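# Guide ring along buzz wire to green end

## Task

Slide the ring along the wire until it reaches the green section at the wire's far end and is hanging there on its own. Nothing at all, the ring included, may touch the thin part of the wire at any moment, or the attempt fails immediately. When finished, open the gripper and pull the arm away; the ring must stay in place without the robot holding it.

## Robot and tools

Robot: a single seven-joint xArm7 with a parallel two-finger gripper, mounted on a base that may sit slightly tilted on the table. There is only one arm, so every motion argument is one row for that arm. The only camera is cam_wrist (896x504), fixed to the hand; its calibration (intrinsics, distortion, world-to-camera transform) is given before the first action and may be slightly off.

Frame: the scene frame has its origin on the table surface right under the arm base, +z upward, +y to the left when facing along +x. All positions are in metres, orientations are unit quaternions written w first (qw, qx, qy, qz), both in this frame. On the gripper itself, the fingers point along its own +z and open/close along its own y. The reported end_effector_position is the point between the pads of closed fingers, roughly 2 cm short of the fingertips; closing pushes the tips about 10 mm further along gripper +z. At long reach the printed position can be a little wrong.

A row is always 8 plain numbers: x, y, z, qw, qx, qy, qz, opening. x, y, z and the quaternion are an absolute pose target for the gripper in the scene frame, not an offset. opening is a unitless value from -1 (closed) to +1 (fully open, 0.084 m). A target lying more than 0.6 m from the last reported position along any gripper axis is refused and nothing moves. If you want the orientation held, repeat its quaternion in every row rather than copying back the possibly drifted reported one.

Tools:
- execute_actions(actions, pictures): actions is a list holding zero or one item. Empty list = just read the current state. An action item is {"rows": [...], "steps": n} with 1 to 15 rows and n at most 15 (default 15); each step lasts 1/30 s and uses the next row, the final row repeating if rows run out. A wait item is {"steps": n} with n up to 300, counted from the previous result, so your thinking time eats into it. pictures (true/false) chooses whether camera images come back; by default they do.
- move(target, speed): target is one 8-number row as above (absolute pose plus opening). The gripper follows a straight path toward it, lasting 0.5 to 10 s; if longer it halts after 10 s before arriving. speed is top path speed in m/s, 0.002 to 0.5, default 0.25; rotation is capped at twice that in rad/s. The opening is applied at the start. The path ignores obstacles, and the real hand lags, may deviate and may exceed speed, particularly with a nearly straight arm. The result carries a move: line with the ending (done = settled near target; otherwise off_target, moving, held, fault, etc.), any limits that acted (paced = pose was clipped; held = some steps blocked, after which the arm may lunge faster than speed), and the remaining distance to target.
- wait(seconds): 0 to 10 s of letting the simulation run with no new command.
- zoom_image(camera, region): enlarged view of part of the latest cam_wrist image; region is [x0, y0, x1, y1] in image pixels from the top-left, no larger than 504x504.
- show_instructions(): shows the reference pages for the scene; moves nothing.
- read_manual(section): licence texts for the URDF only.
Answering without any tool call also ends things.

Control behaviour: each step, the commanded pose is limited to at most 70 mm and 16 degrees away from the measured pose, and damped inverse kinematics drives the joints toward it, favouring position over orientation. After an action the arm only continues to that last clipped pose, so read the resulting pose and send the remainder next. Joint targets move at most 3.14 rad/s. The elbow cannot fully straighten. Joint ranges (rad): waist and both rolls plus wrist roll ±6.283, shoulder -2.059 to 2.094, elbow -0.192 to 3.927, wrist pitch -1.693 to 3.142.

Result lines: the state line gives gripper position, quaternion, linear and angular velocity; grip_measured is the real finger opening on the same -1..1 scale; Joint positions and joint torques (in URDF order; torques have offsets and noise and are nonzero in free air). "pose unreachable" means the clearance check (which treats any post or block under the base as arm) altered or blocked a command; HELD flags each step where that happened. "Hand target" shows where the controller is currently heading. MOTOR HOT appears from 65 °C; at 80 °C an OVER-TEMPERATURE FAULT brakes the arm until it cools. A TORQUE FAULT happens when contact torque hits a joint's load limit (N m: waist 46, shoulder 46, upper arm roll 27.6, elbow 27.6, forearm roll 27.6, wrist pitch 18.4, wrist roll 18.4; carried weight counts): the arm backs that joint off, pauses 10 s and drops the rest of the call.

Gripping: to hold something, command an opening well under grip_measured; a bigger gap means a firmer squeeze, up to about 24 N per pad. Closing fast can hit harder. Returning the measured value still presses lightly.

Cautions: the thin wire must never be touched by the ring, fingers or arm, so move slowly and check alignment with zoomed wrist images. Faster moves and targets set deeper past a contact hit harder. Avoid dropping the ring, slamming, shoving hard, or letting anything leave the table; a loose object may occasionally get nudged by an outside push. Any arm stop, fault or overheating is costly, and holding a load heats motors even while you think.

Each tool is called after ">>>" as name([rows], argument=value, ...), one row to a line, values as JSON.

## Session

>>> show_instructions()

>>> execute_actions(actions=[])

Reference images for this scene: manual page 1, manual page 2, manual page 3, manual page 4, manual page 5.

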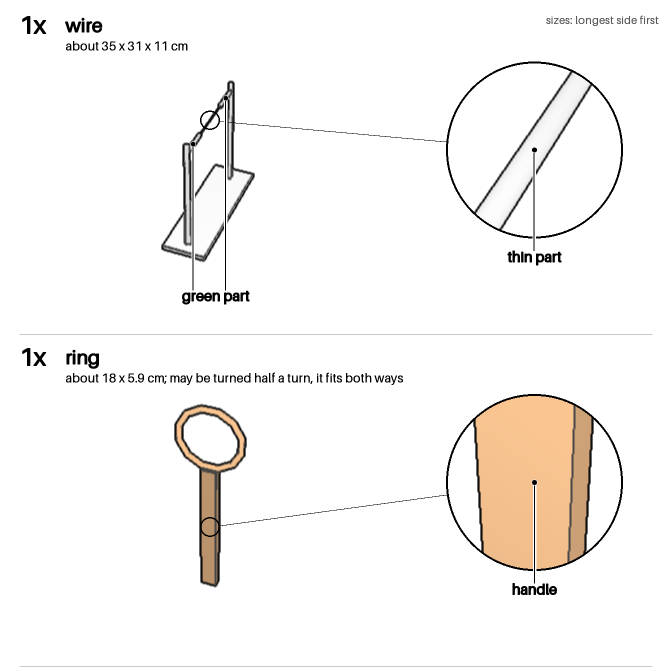

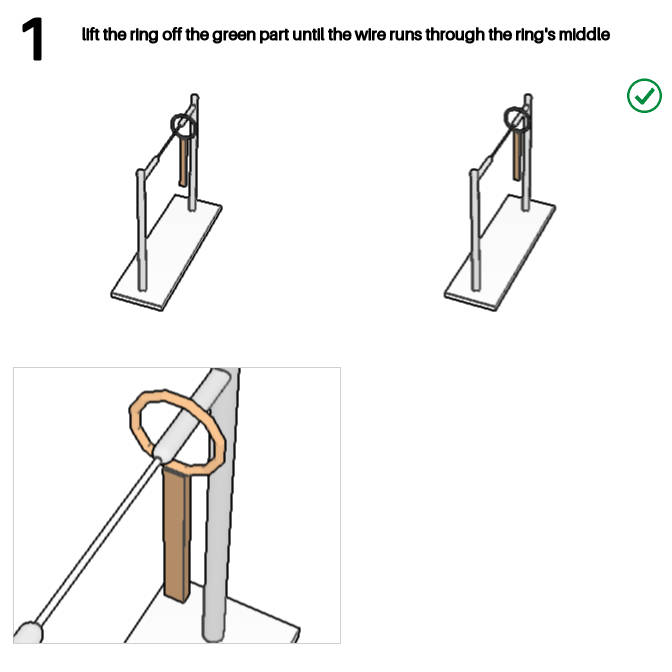

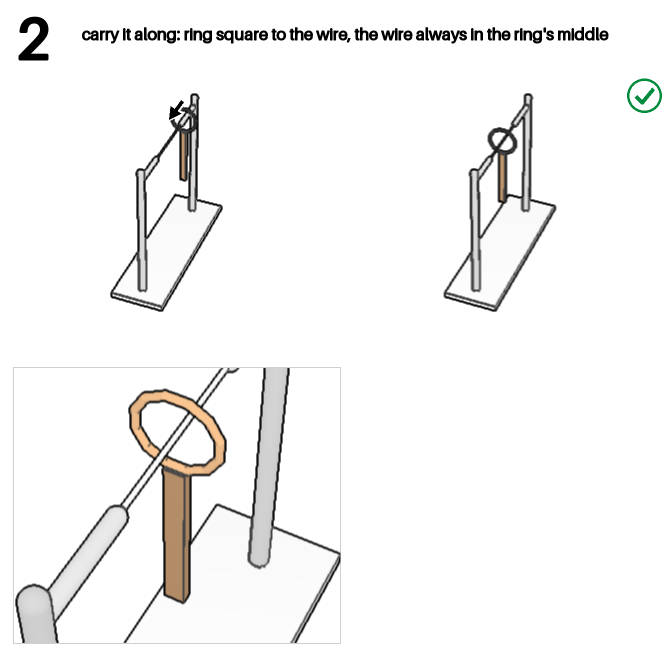

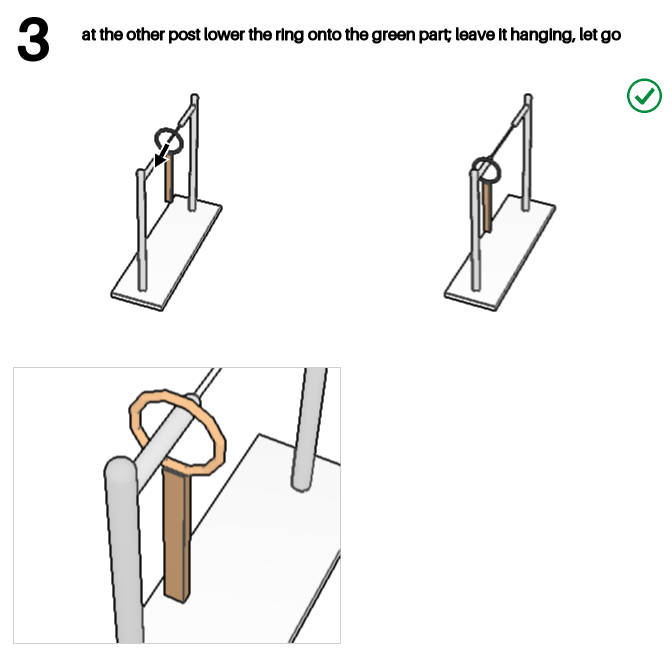

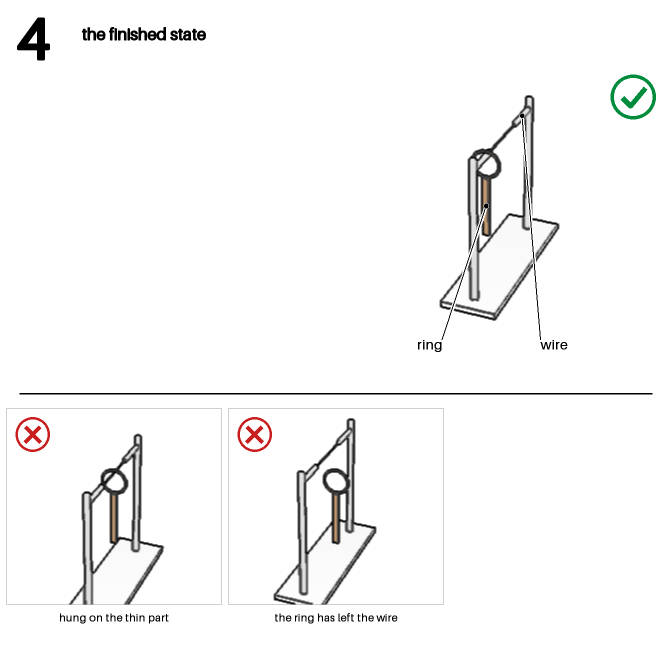

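Scene clock: 0.00 s of 4600.00 s.
end_effector_position=(+0.0923, -0.2729, +0.2249) grip_measured=+1.00 end_effector_quat_wxyz=(+0.681, +0.037, -0.728, -0.065) end_effector_velocity=(+0.000, +0.000, +0.001) end_effector_angular_velocity=(-0.001, -0.000, -0.002)
Joint positions: [-1.389  0.787  0.775  1.117 -0.843  2.223  3.017  0.084]
Joint velocities: [ 0.    -0.002 -0.     0.001  0.002  0.    -0.    -0.   ]
Joint torques (N m, as the arm reports them, + toward a larger angle): no reading
Motor temperatures (°C, as the motors report them): [34 28 30 29 29 30 27]
Hand target: +0.092, -0.273, +0.225; +0.681, +0.037, -0.728, -0.065
camera_calibration (this result's frames):
cam_wrist: T_world_to_cam=[[0.0599455, 0.983034, 0.173352, 0.247996], [0.0745733, 0.168769, -0.982831, 0.323777], [-0.995412, 0.0718437, -0.0631911, 0.254322], [0, 0, 0, 1]] pos_world=[0.214144, -0.316703, 0.291298]

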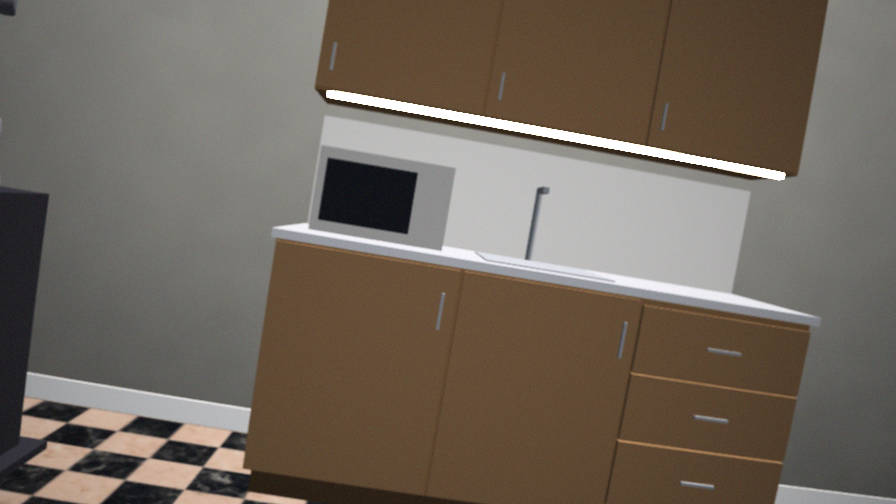

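>>> move(target=[0.3,-0.25,0.36,0,0.2,-0.98,0,1], speed=0.35)

>>> move(target=[0.52,-0.05,0.48,0,0.976,0,0.216,0], speed=0.45)

Scene clock: 4.80 s of 4600.00 s.
end_effector_position=(+0.2996, -0.2495, +0.3586) grip_measured=+1.00 end_effector_quat_wxyz=(-0.003, -0.200, +0.980, -0.000) end_effector_velocity=(+0.000, -0.001, +0.000) end_effector_angular_velocity=(-0.004, -0.010, +0.001)
Joint positions: [-2.581  0.613  2.117  0.967 -0.533  1.371  2.518  0.084]
Joint velocities: [-0.006  0.008  0.004 -0.006 -0.007 -0.009  0.001 -0.   ]
Joint torques (N m, as the arm reports them, + toward a larger angle): [ 0.34 -3.9  10.55 17.63  0.88 -1.29  0.72]
Motor temperatures (°C, as the motors report them): [34 28 30 29 29 30 27]
Hand target: +0.300, -0.250, +0.359; -0.002, -0.200, +0.980, -0.000
Off the commanded pose: 0.002 m, 0 deg.
move: done
camera_calibration (this result's frames):
cam_wrist: T_world_to_cam=[[-0.416196, 0.908842, 0.0280569, 0.365552], [0.909195, 0.41637, -0.00039822, -0.104774], [-0.012044, 0.0253434, -0.999606, 0.497024], [0, 0, 0, 1]] pos_world=[0.253387, -0.3012, 0.486531]

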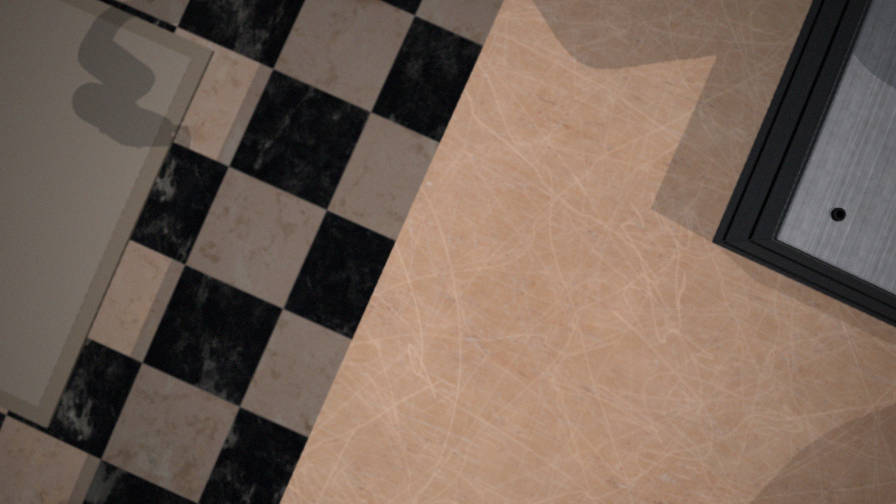

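Scene clock: 8.47 s of 4600.00 s.
end_effector_position=(+0.5200, -0.0502, +0.4805) grip_measured=-0.01 end_effector_quat_wxyz=(+0.001, +0.976, -0.001, +0.218) end_effector_velocity=(+0.001, +0.001, +0.000) end_effector_angular_velocity=(-0.002, +0.005, +0.010)
Joint positions: [-1.687  0.718  2.004  1.277 -0.823  1.231  0.451  0.044]
Joint velocities: [ 0.01  -0.002 -0.005  0.008  0.004  0.006 -0.012 -0.   ]
Joint torques (N m, as the arm reports them, + toward a larger angle): [ -0.06 -12.3   14.21  16.53   0.68  -1.48   0.62]
Motor temperatures (°C, as the motors report them): [34 28 30 29 29 30 27]
Hand target: +0.520, -0.050, +0.481; +0.001, +0.976, -0.000, +0.218
Off the commanded pose: 0.001 m, 0 deg.
move: done
camera_calibration (this result's frames):
cam_wrist: T_world_to_cam=[[0.0108973, -0.999243, 0.0373415, -0.0495773], [-0.906819, -0.0256124, -0.420742, 0.735969], [0.42138, -0.029277, -0.906412, 0.34365], [0, 0, 0, 1]] pos_world=[0.523124, -0.0206288, 0.622993]

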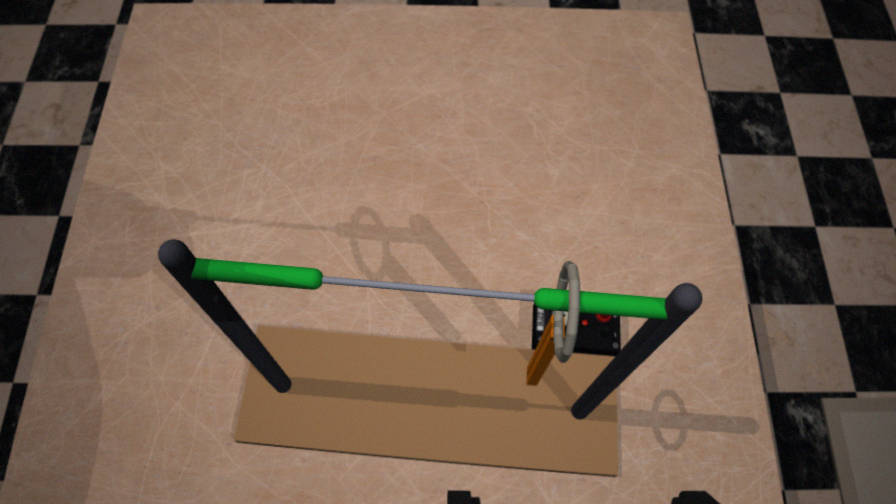

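>>> move(target=[0.56,-0.095,0.19,0,0.72,0,0.694,0], speed=0.2)

Scene clock: 13.63 s of 4600.00 s.
end_effector_position=(+0.5606, -0.0973, +0.1919) grip_measured=-0.01 end_effector_quat_wxyz=(+0.001, +0.719, -0.002, +0.695) end_effector_velocity=(+0.000, +0.000, -0.001) end_effector_angular_velocity=(+0.001, -0.008, +0.003)
Joint positions: [-1.814  1.795  1.212  0.87  -3.646  0.552  1.718  0.044]
Joint velocities: [-0.003  0.012 -0.003  0.006 -0.021 -0.008  0.008  0.   ]
Joint torques (N m, as the arm reports them, + toward a larger angle): [  0.05 -18.23  19.66  -7.42   1.29   0.18   0.5 ]
Motor temperatures (°C, as the motors report them): [34 28 30 29 29 30 27]
Hand target: +0.561, -0.097, +0.192; +0.001, +0.719, -0.002, +0.695
Off the commanded pose: 0.003 m, 0 deg.
move: done
camera_calibration (this result's frames):
cam_wrist: T_world_to_cam=[[-0.0300987, -0.999181, 0.0270551, -0.0613754], [-0.0394959, -0.0258574, -0.998885, 0.27486], [0.998766, -0.0311337, -0.0386852, -0.426853], [0, 0, 0, 1]] pos_world=[0.435335, -0.0675075, 0.259701]

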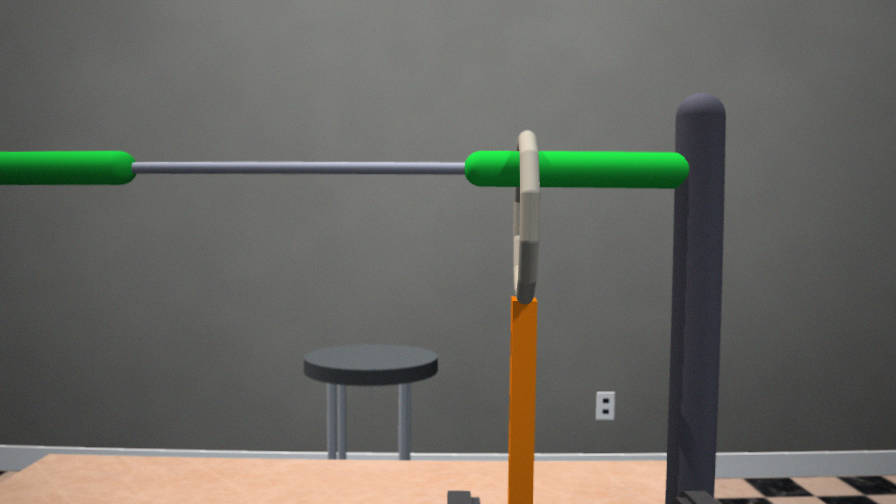

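>>> move(target=[0.657,-0.098,0.18,0,0.707,0,0.707,0], speed=0.08)

Scene clock: 16.77 s of 4600.00 s.
end_effector_position=(+0.6570, -0.0984, +0.1807) grip_measured=-0.01 end_effector_quat_wxyz=(-0.000, +0.707, -0.000, +0.707) end_effector_velocity=(+0.002, -0.000, -0.000) end_effector_angular_velocity=(+0.002, -0.001, -0.000)
Joint positions: [-1.499  1.875  1.322  1.229 -3.705  0.508  1.798  0.044]
Joint velocities: [ 0.005  0.001  0.002  0.008 -0.003 -0.002  0.005 -0.   ]
Joint torques (N m, as the arm reports them, + toward a larger angle): [ -0.2  -25.16  21.91  -6.68   1.33   0.3    0.78]
Motor temperatures (°C, as the motors report them): [34 28 31 29 29 30 27]
Hand target: +0.657, -0.098, +0.181; -0.000, +0.707, -0.000, +0.707
Off the commanded pose: 0.001 m, 0 deg.
move: done
camera_calibration (this result's frames):
cam_wrist: T_world_to_cam=[[-0.0273162, -0.999301, 0.0255085, -0.0608176], [-0.00445424, -0.0253961, -0.999668, 0.244677], [0.999617, -0.0274207, -0.0037574, -0.530112], [0, 0, 0, 1]] pos_world=[0.529337, -0.0690974, 0.244155]

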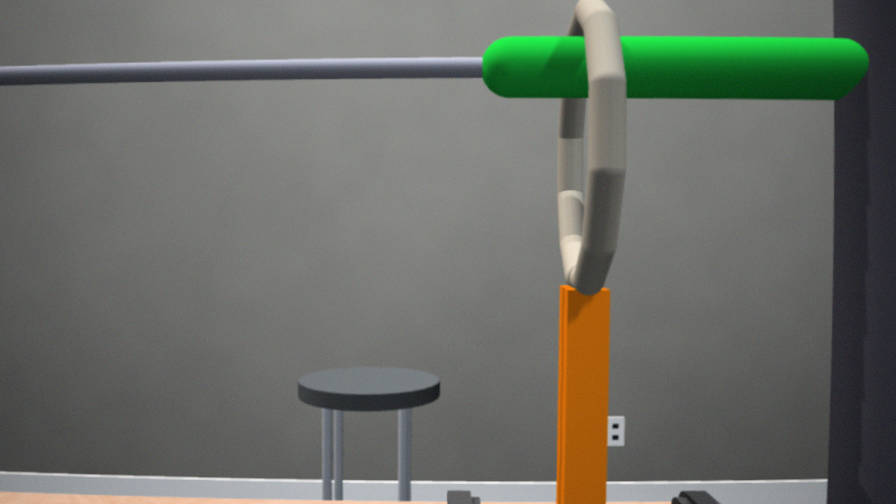

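>>> move(target=[0.657,-0.096,0.1807,0,0.707,0,0.707,-1], speed=0.05)

>>> move(target=[0.657,-0.096,0.197,0,0.707,0,0.707,-1], speed=0.04)

Scene clock: 18.43 s of 4600.00 s.
end_effector_position=(+0.6570, -0.0961, +0.1807) grip_measured=-0.82 end_effector_quat_wxyz=(+0.000, +0.707, -0.000, +0.707) end_effector_velocity=(-0.000, +0.001, -0.000) end_effector_angular_velocity=(+0.000, +0.000, +0.000)
Joint positions: [-1.497  1.874  1.321  1.225 -3.701  0.514  1.794  0.008]
Joint velocities: [ 0.     0.001 -0.    -0.001  0.001  0.001 -0.001  0.   ]
Joint torques (N m, as the arm reports them, + toward a larger angle): [  0.27 -25.08  21.64  -6.64   1.16   0.17   0.72]
Motor temperatures (°C, as the motors report them): [34 28 31 29 29 30 27]
Hand target: +0.657, -0.096, +0.181; -0.000, +0.707, -0.000, +0.707
Off the commanded pose: 0.000 m, 0 deg.
move: done
camera_calibration (this result's frames):
cam_wrist: T_world_to_cam=[[-0.0270153, -0.999287, 0.0263741, -0.0588027], [-0.0052293, -0.0262421, -0.999642, 0.245142], [0.999621, -0.0271436, -0.00451663, -0.529915], [0, 0, 0, 1]] pos_world=[0.529408, -0.0667115, 0.244212]

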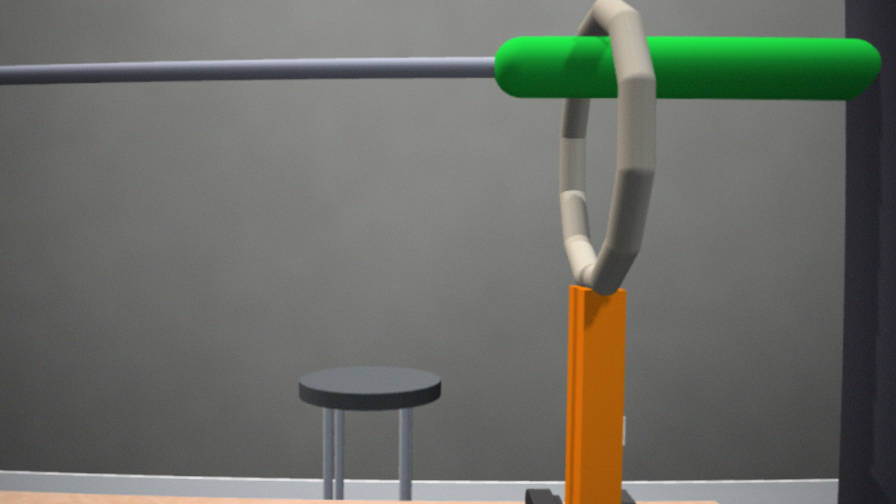

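Scene clock: 19.23 s of 4600.00 s.
end_effector_position=(+0.6569, -0.0959, +0.1967) grip_measured=-0.82 end_effector_quat_wxyz=(-0.000, +0.707, +0.000, +0.707) end_effector_velocity=(-0.000, +0.001, +0.000) end_effector_angular_velocity=(+0.001, +0.003, +0.001)
Joint positions: [-1.498  1.842  1.336  1.204 -3.65   0.523  1.775  0.008]
Joint velocities: [ 0.    -0.004 -0.001 -0.003  0.007  0.001 -0.002  0.   ]
Joint torques (N m, as the arm reports them, + toward a larger angle): [  0.18 -25.27  22.34  -6.28   1.38   0.12   0.82]
Motor temperatures (°C, as the motors report them): [34 28 31 29 29 30 27]
Hand target: +0.657, -0.096, +0.197; -0.000, +0.707, +0.000, +0.707
Off the commanded pose: 0.000 m, 0 deg.
move: done
camera_calibration (this result's frames):
cam_wrist: T_world_to_cam=[[-0.0268117, -0.999291, 0.0264283, -0.059173], [-0.00545369, -0.0262912, -0.999639, 0.261289], [0.999626, -0.0269462, -0.00474491, -0.529689], [0, 0, 0, 1]] pos_world=[0.529329, -0.0665346, 0.260245]

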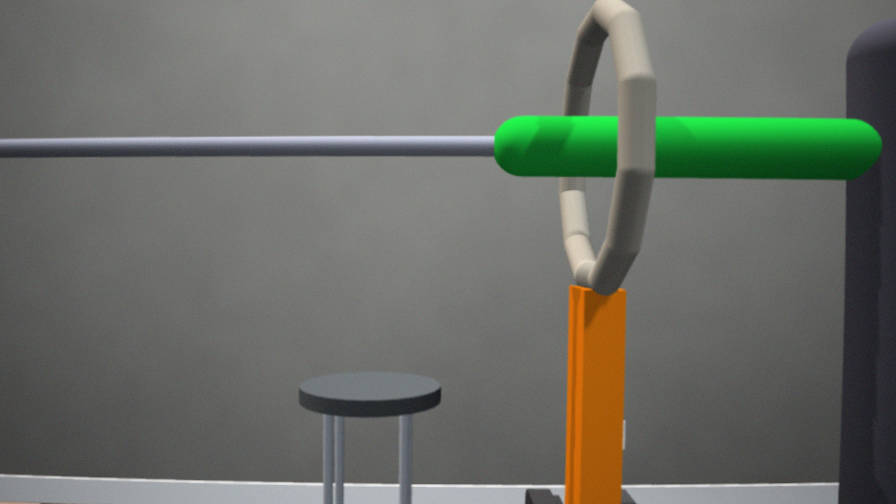

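>>> move(target=[0.669,0.07,0.196,0,0.707,0,0.707,-1], speed=0.05)

Scene clock: 23.83 s of 4600.00 s.
end_effector_position=(+0.6697, +0.0694, +0.1961) grip_measured=-0.82 end_effector_quat_wxyz=(-0.000, +0.707, -0.001, +0.707) end_effector_velocity=(+0.001, -0.000, +0.001) end_effector_angular_velocity=(-0.002, -0.002, -0.004)
Joint positions: [-1.194  1.941  1.329  1.133 -3.599  0.894  1.624  0.008]
Joint velocities: [ 0.004  0.001  0.002  0.002 -0.001  0.005 -0.002 -0.   ]
Joint torques (N m, as the arm reports them, + toward a larger angle): [ -0.32 -23.47  21.93  -8.44   0.34   0.04   0.82]
Motor temperatures (°C, as the motors report them): [34 28 31 29 29 30 27]
Hand target: +0.670, +0.070, +0.196; -0.000, +0.707, -0.001, +0.707
Off the commanded pose: 0.001 m, 0 deg.
move: done
camera_calibration (this result's frames):
cam_wrist: T_world_to_cam=[[-0.0277208, -0.999299, 0.0251469, 0.107219], [-0.00472599, -0.0250252, -0.999676, 0.264549], [0.999605, -0.0278306, -0.00402896, -0.538032], [0, 0, 0, 1]] pos_world=[0.542042, 0.0987906, 0.259599]

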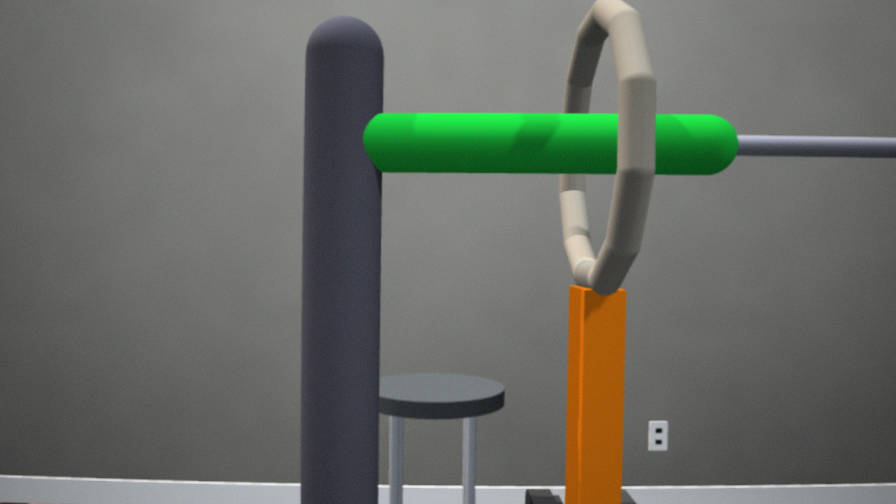

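>>> move(target=[0.67,0.075,0.1815,0,0.707,0,0.707,-1], speed=0.03)

>>> move(target=[0.67,0.075,0.1815,0,0.707,0,0.707,-0.35])

>>> move(target=[0.565,0.075,0.19,0,0.72,0,0.694,-0.35], speed=0.1)

Scene clock: 26.90 s of 4600.00 s.
end_effector_position=(+0.6701, +0.0749, +0.1817) grip_measured=-0.82 end_effector_quat_wxyz=(+0.000, +0.707, -0.000, +0.707) end_effector_velocity=(+0.001, -0.001, -0.000) end_effector_angular_velocity=(+0.001, -0.001, -0.002)
Joint positions: [-1.179  1.959  1.311  1.155 -3.634  0.898  1.643  0.008]
Joint velocities: [ 0.001 -0.     0.     0.003 -0.002  0.     0.003 -0.   ]
Joint torques (N m, as the arm reports them, + toward a larger angle): [ -0.1  -23.65  21.58  -8.62   0.41   0.06   0.6 ]
Motor temperatures (°C, as the motors report them): [34 28 32 29 29 30 27]
Hand target: +0.670, +0.075, +0.182; -0.000, +0.707, -0.000, +0.707
Off the commanded pose: 0.000 m, 0 deg.
move: done
camera_calibration (this result's frames):
cam_wrist: T_world_to_cam=[[-0.0271222, -0.999286, 0.0262888, 0.112412], [-0.00513816, -0.0261588, -0.999645, 0.25064], [0.999619, -0.0272477, -0.00442501, -0.538366], [0, 0, 0, 1]] pos_world=[0.542497, 0.104219, 0.245213]

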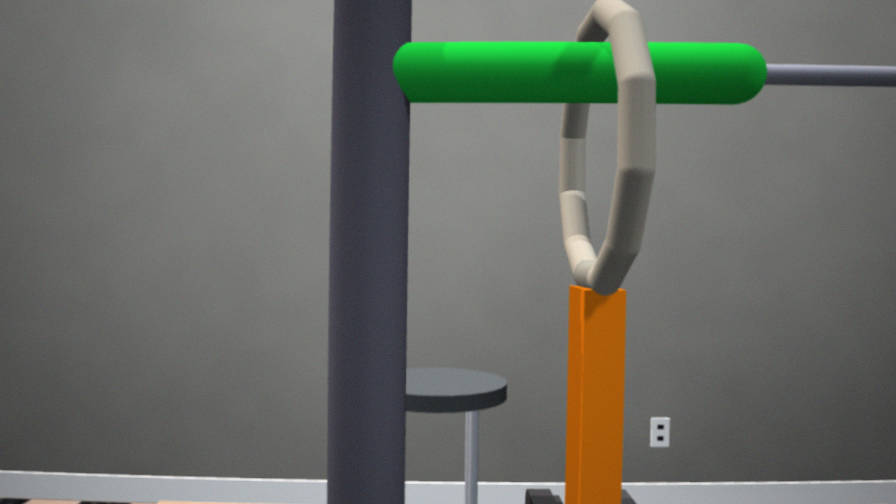

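Scene clock: 27.60 s of 4600.00 s.
end_effector_position=(+0.6700, +0.0750, +0.1815) grip_measured=-0.37 end_effector_quat_wxyz=(+0.000, +0.707, -0.000, +0.707) end_effector_velocity=(+0.000, -0.000, +0.000) end_effector_angular_velocity=(+0.001, +0.001, -0.000)
Joint positions: [-1.179  1.959  1.311  1.155 -3.634  0.898  1.643  0.028]
Joint velocities: [ 0.    -0.     0.    -0.     0.001  0.     0.     0.   ]
Joint torques (N m, as the arm reports them, + toward a larger angle): [  0.08 -23.16  21.52  -8.33   0.53   0.07   0.71]
Motor temperatures (°C, as the motors report them): [34 28 32 29 29 30 27]
Hand target: +0.670, +0.075, +0.181; +0.000, +0.707, -0.000, +0.707
Off the commanded pose: 0.000 m, 0 deg.
move: done
camera_calibration (this result's frames):
cam_wrist: T_world_to_cam=[[-0.0269786, -0.999287, 0.0264047, 0.112436], [-0.00528514, -0.0262713, -0.999641, 0.250525], [0.999622, -0.0271084, -0.00457261, -0.538242], [0, 0, 0, 1]] pos_world=[0.542396, 0.104347, 0.245005]

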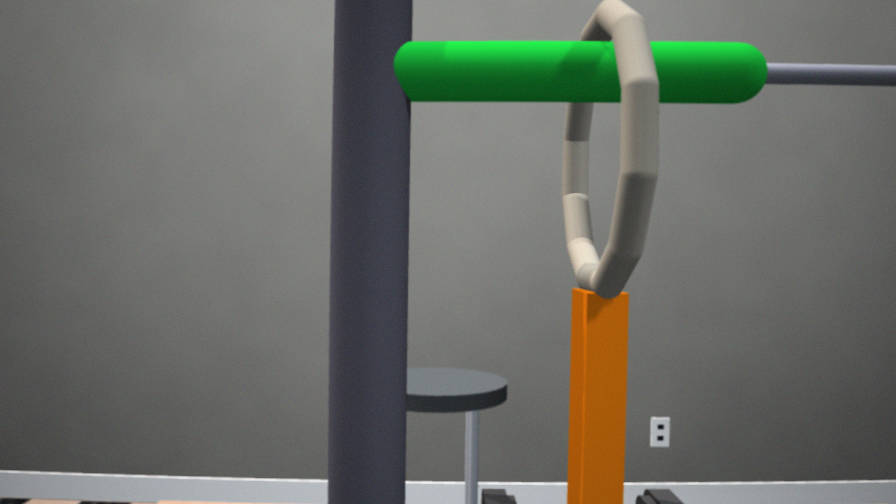

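Scene clock: 29.10 s of 4600.00 s.
end_effector_position=(+0.5651, +0.0752, +0.1892) grip_measured=-0.37 end_effector_quat_wxyz=(+0.000, +0.720, +0.000, +0.694) end_effector_velocity=(-0.002, +0.000, -0.001) end_effector_angular_velocity=(+0.002, +0.002, +0.002)
Joint positions: [-1.468  1.93   1.141  0.756 -3.641  1.024  1.552  0.028]
Joint velocities: [-0.005 -0.001 -0.005 -0.007 -0.     0.001  0.001  0.   ]
Joint torques (N m, as the arm reports them, + toward a larger angle): [  0.01 -14.18  18.45 -10.38   0.33   0.05   0.67]
Motor temperatures (°C, as the motors report them): [34 28 32 29 29 30 27]
Hand target: +0.565, +0.075, +0.189; +0.000, +0.720, +0.000, +0.694
Off the commanded pose: 0.001 m, 0 deg.
move: done
camera_calibration (this result's frames):
cam_wrist: T_world_to_cam=[[-0.026188, -0.999254, 0.0283676, 0.108772], [-0.042538, -0.0272377, -0.998723, 0.278663], [0.998752, -0.0273613, -0.041793, -0.425813], [0, 0, 0, 1]] pos_world=[0.439984, 0.104631, 0.257426]

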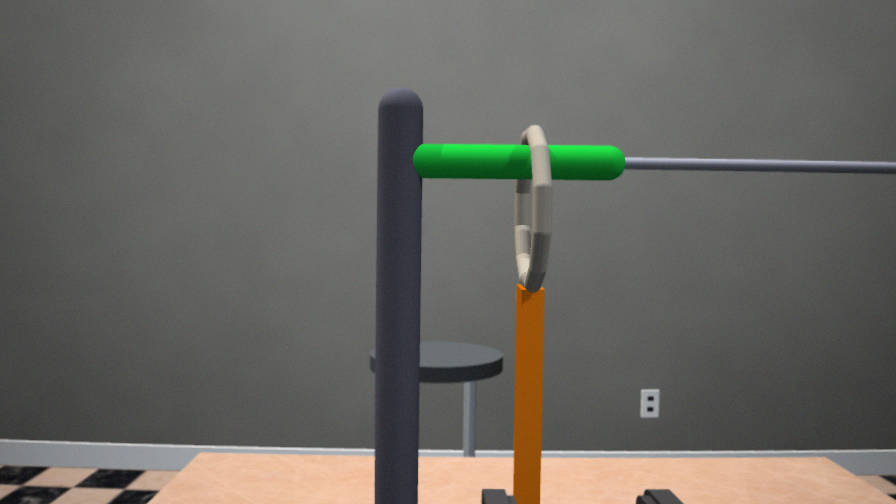

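>>> finished_scene(scene=2)

The scene is finished: the task was done.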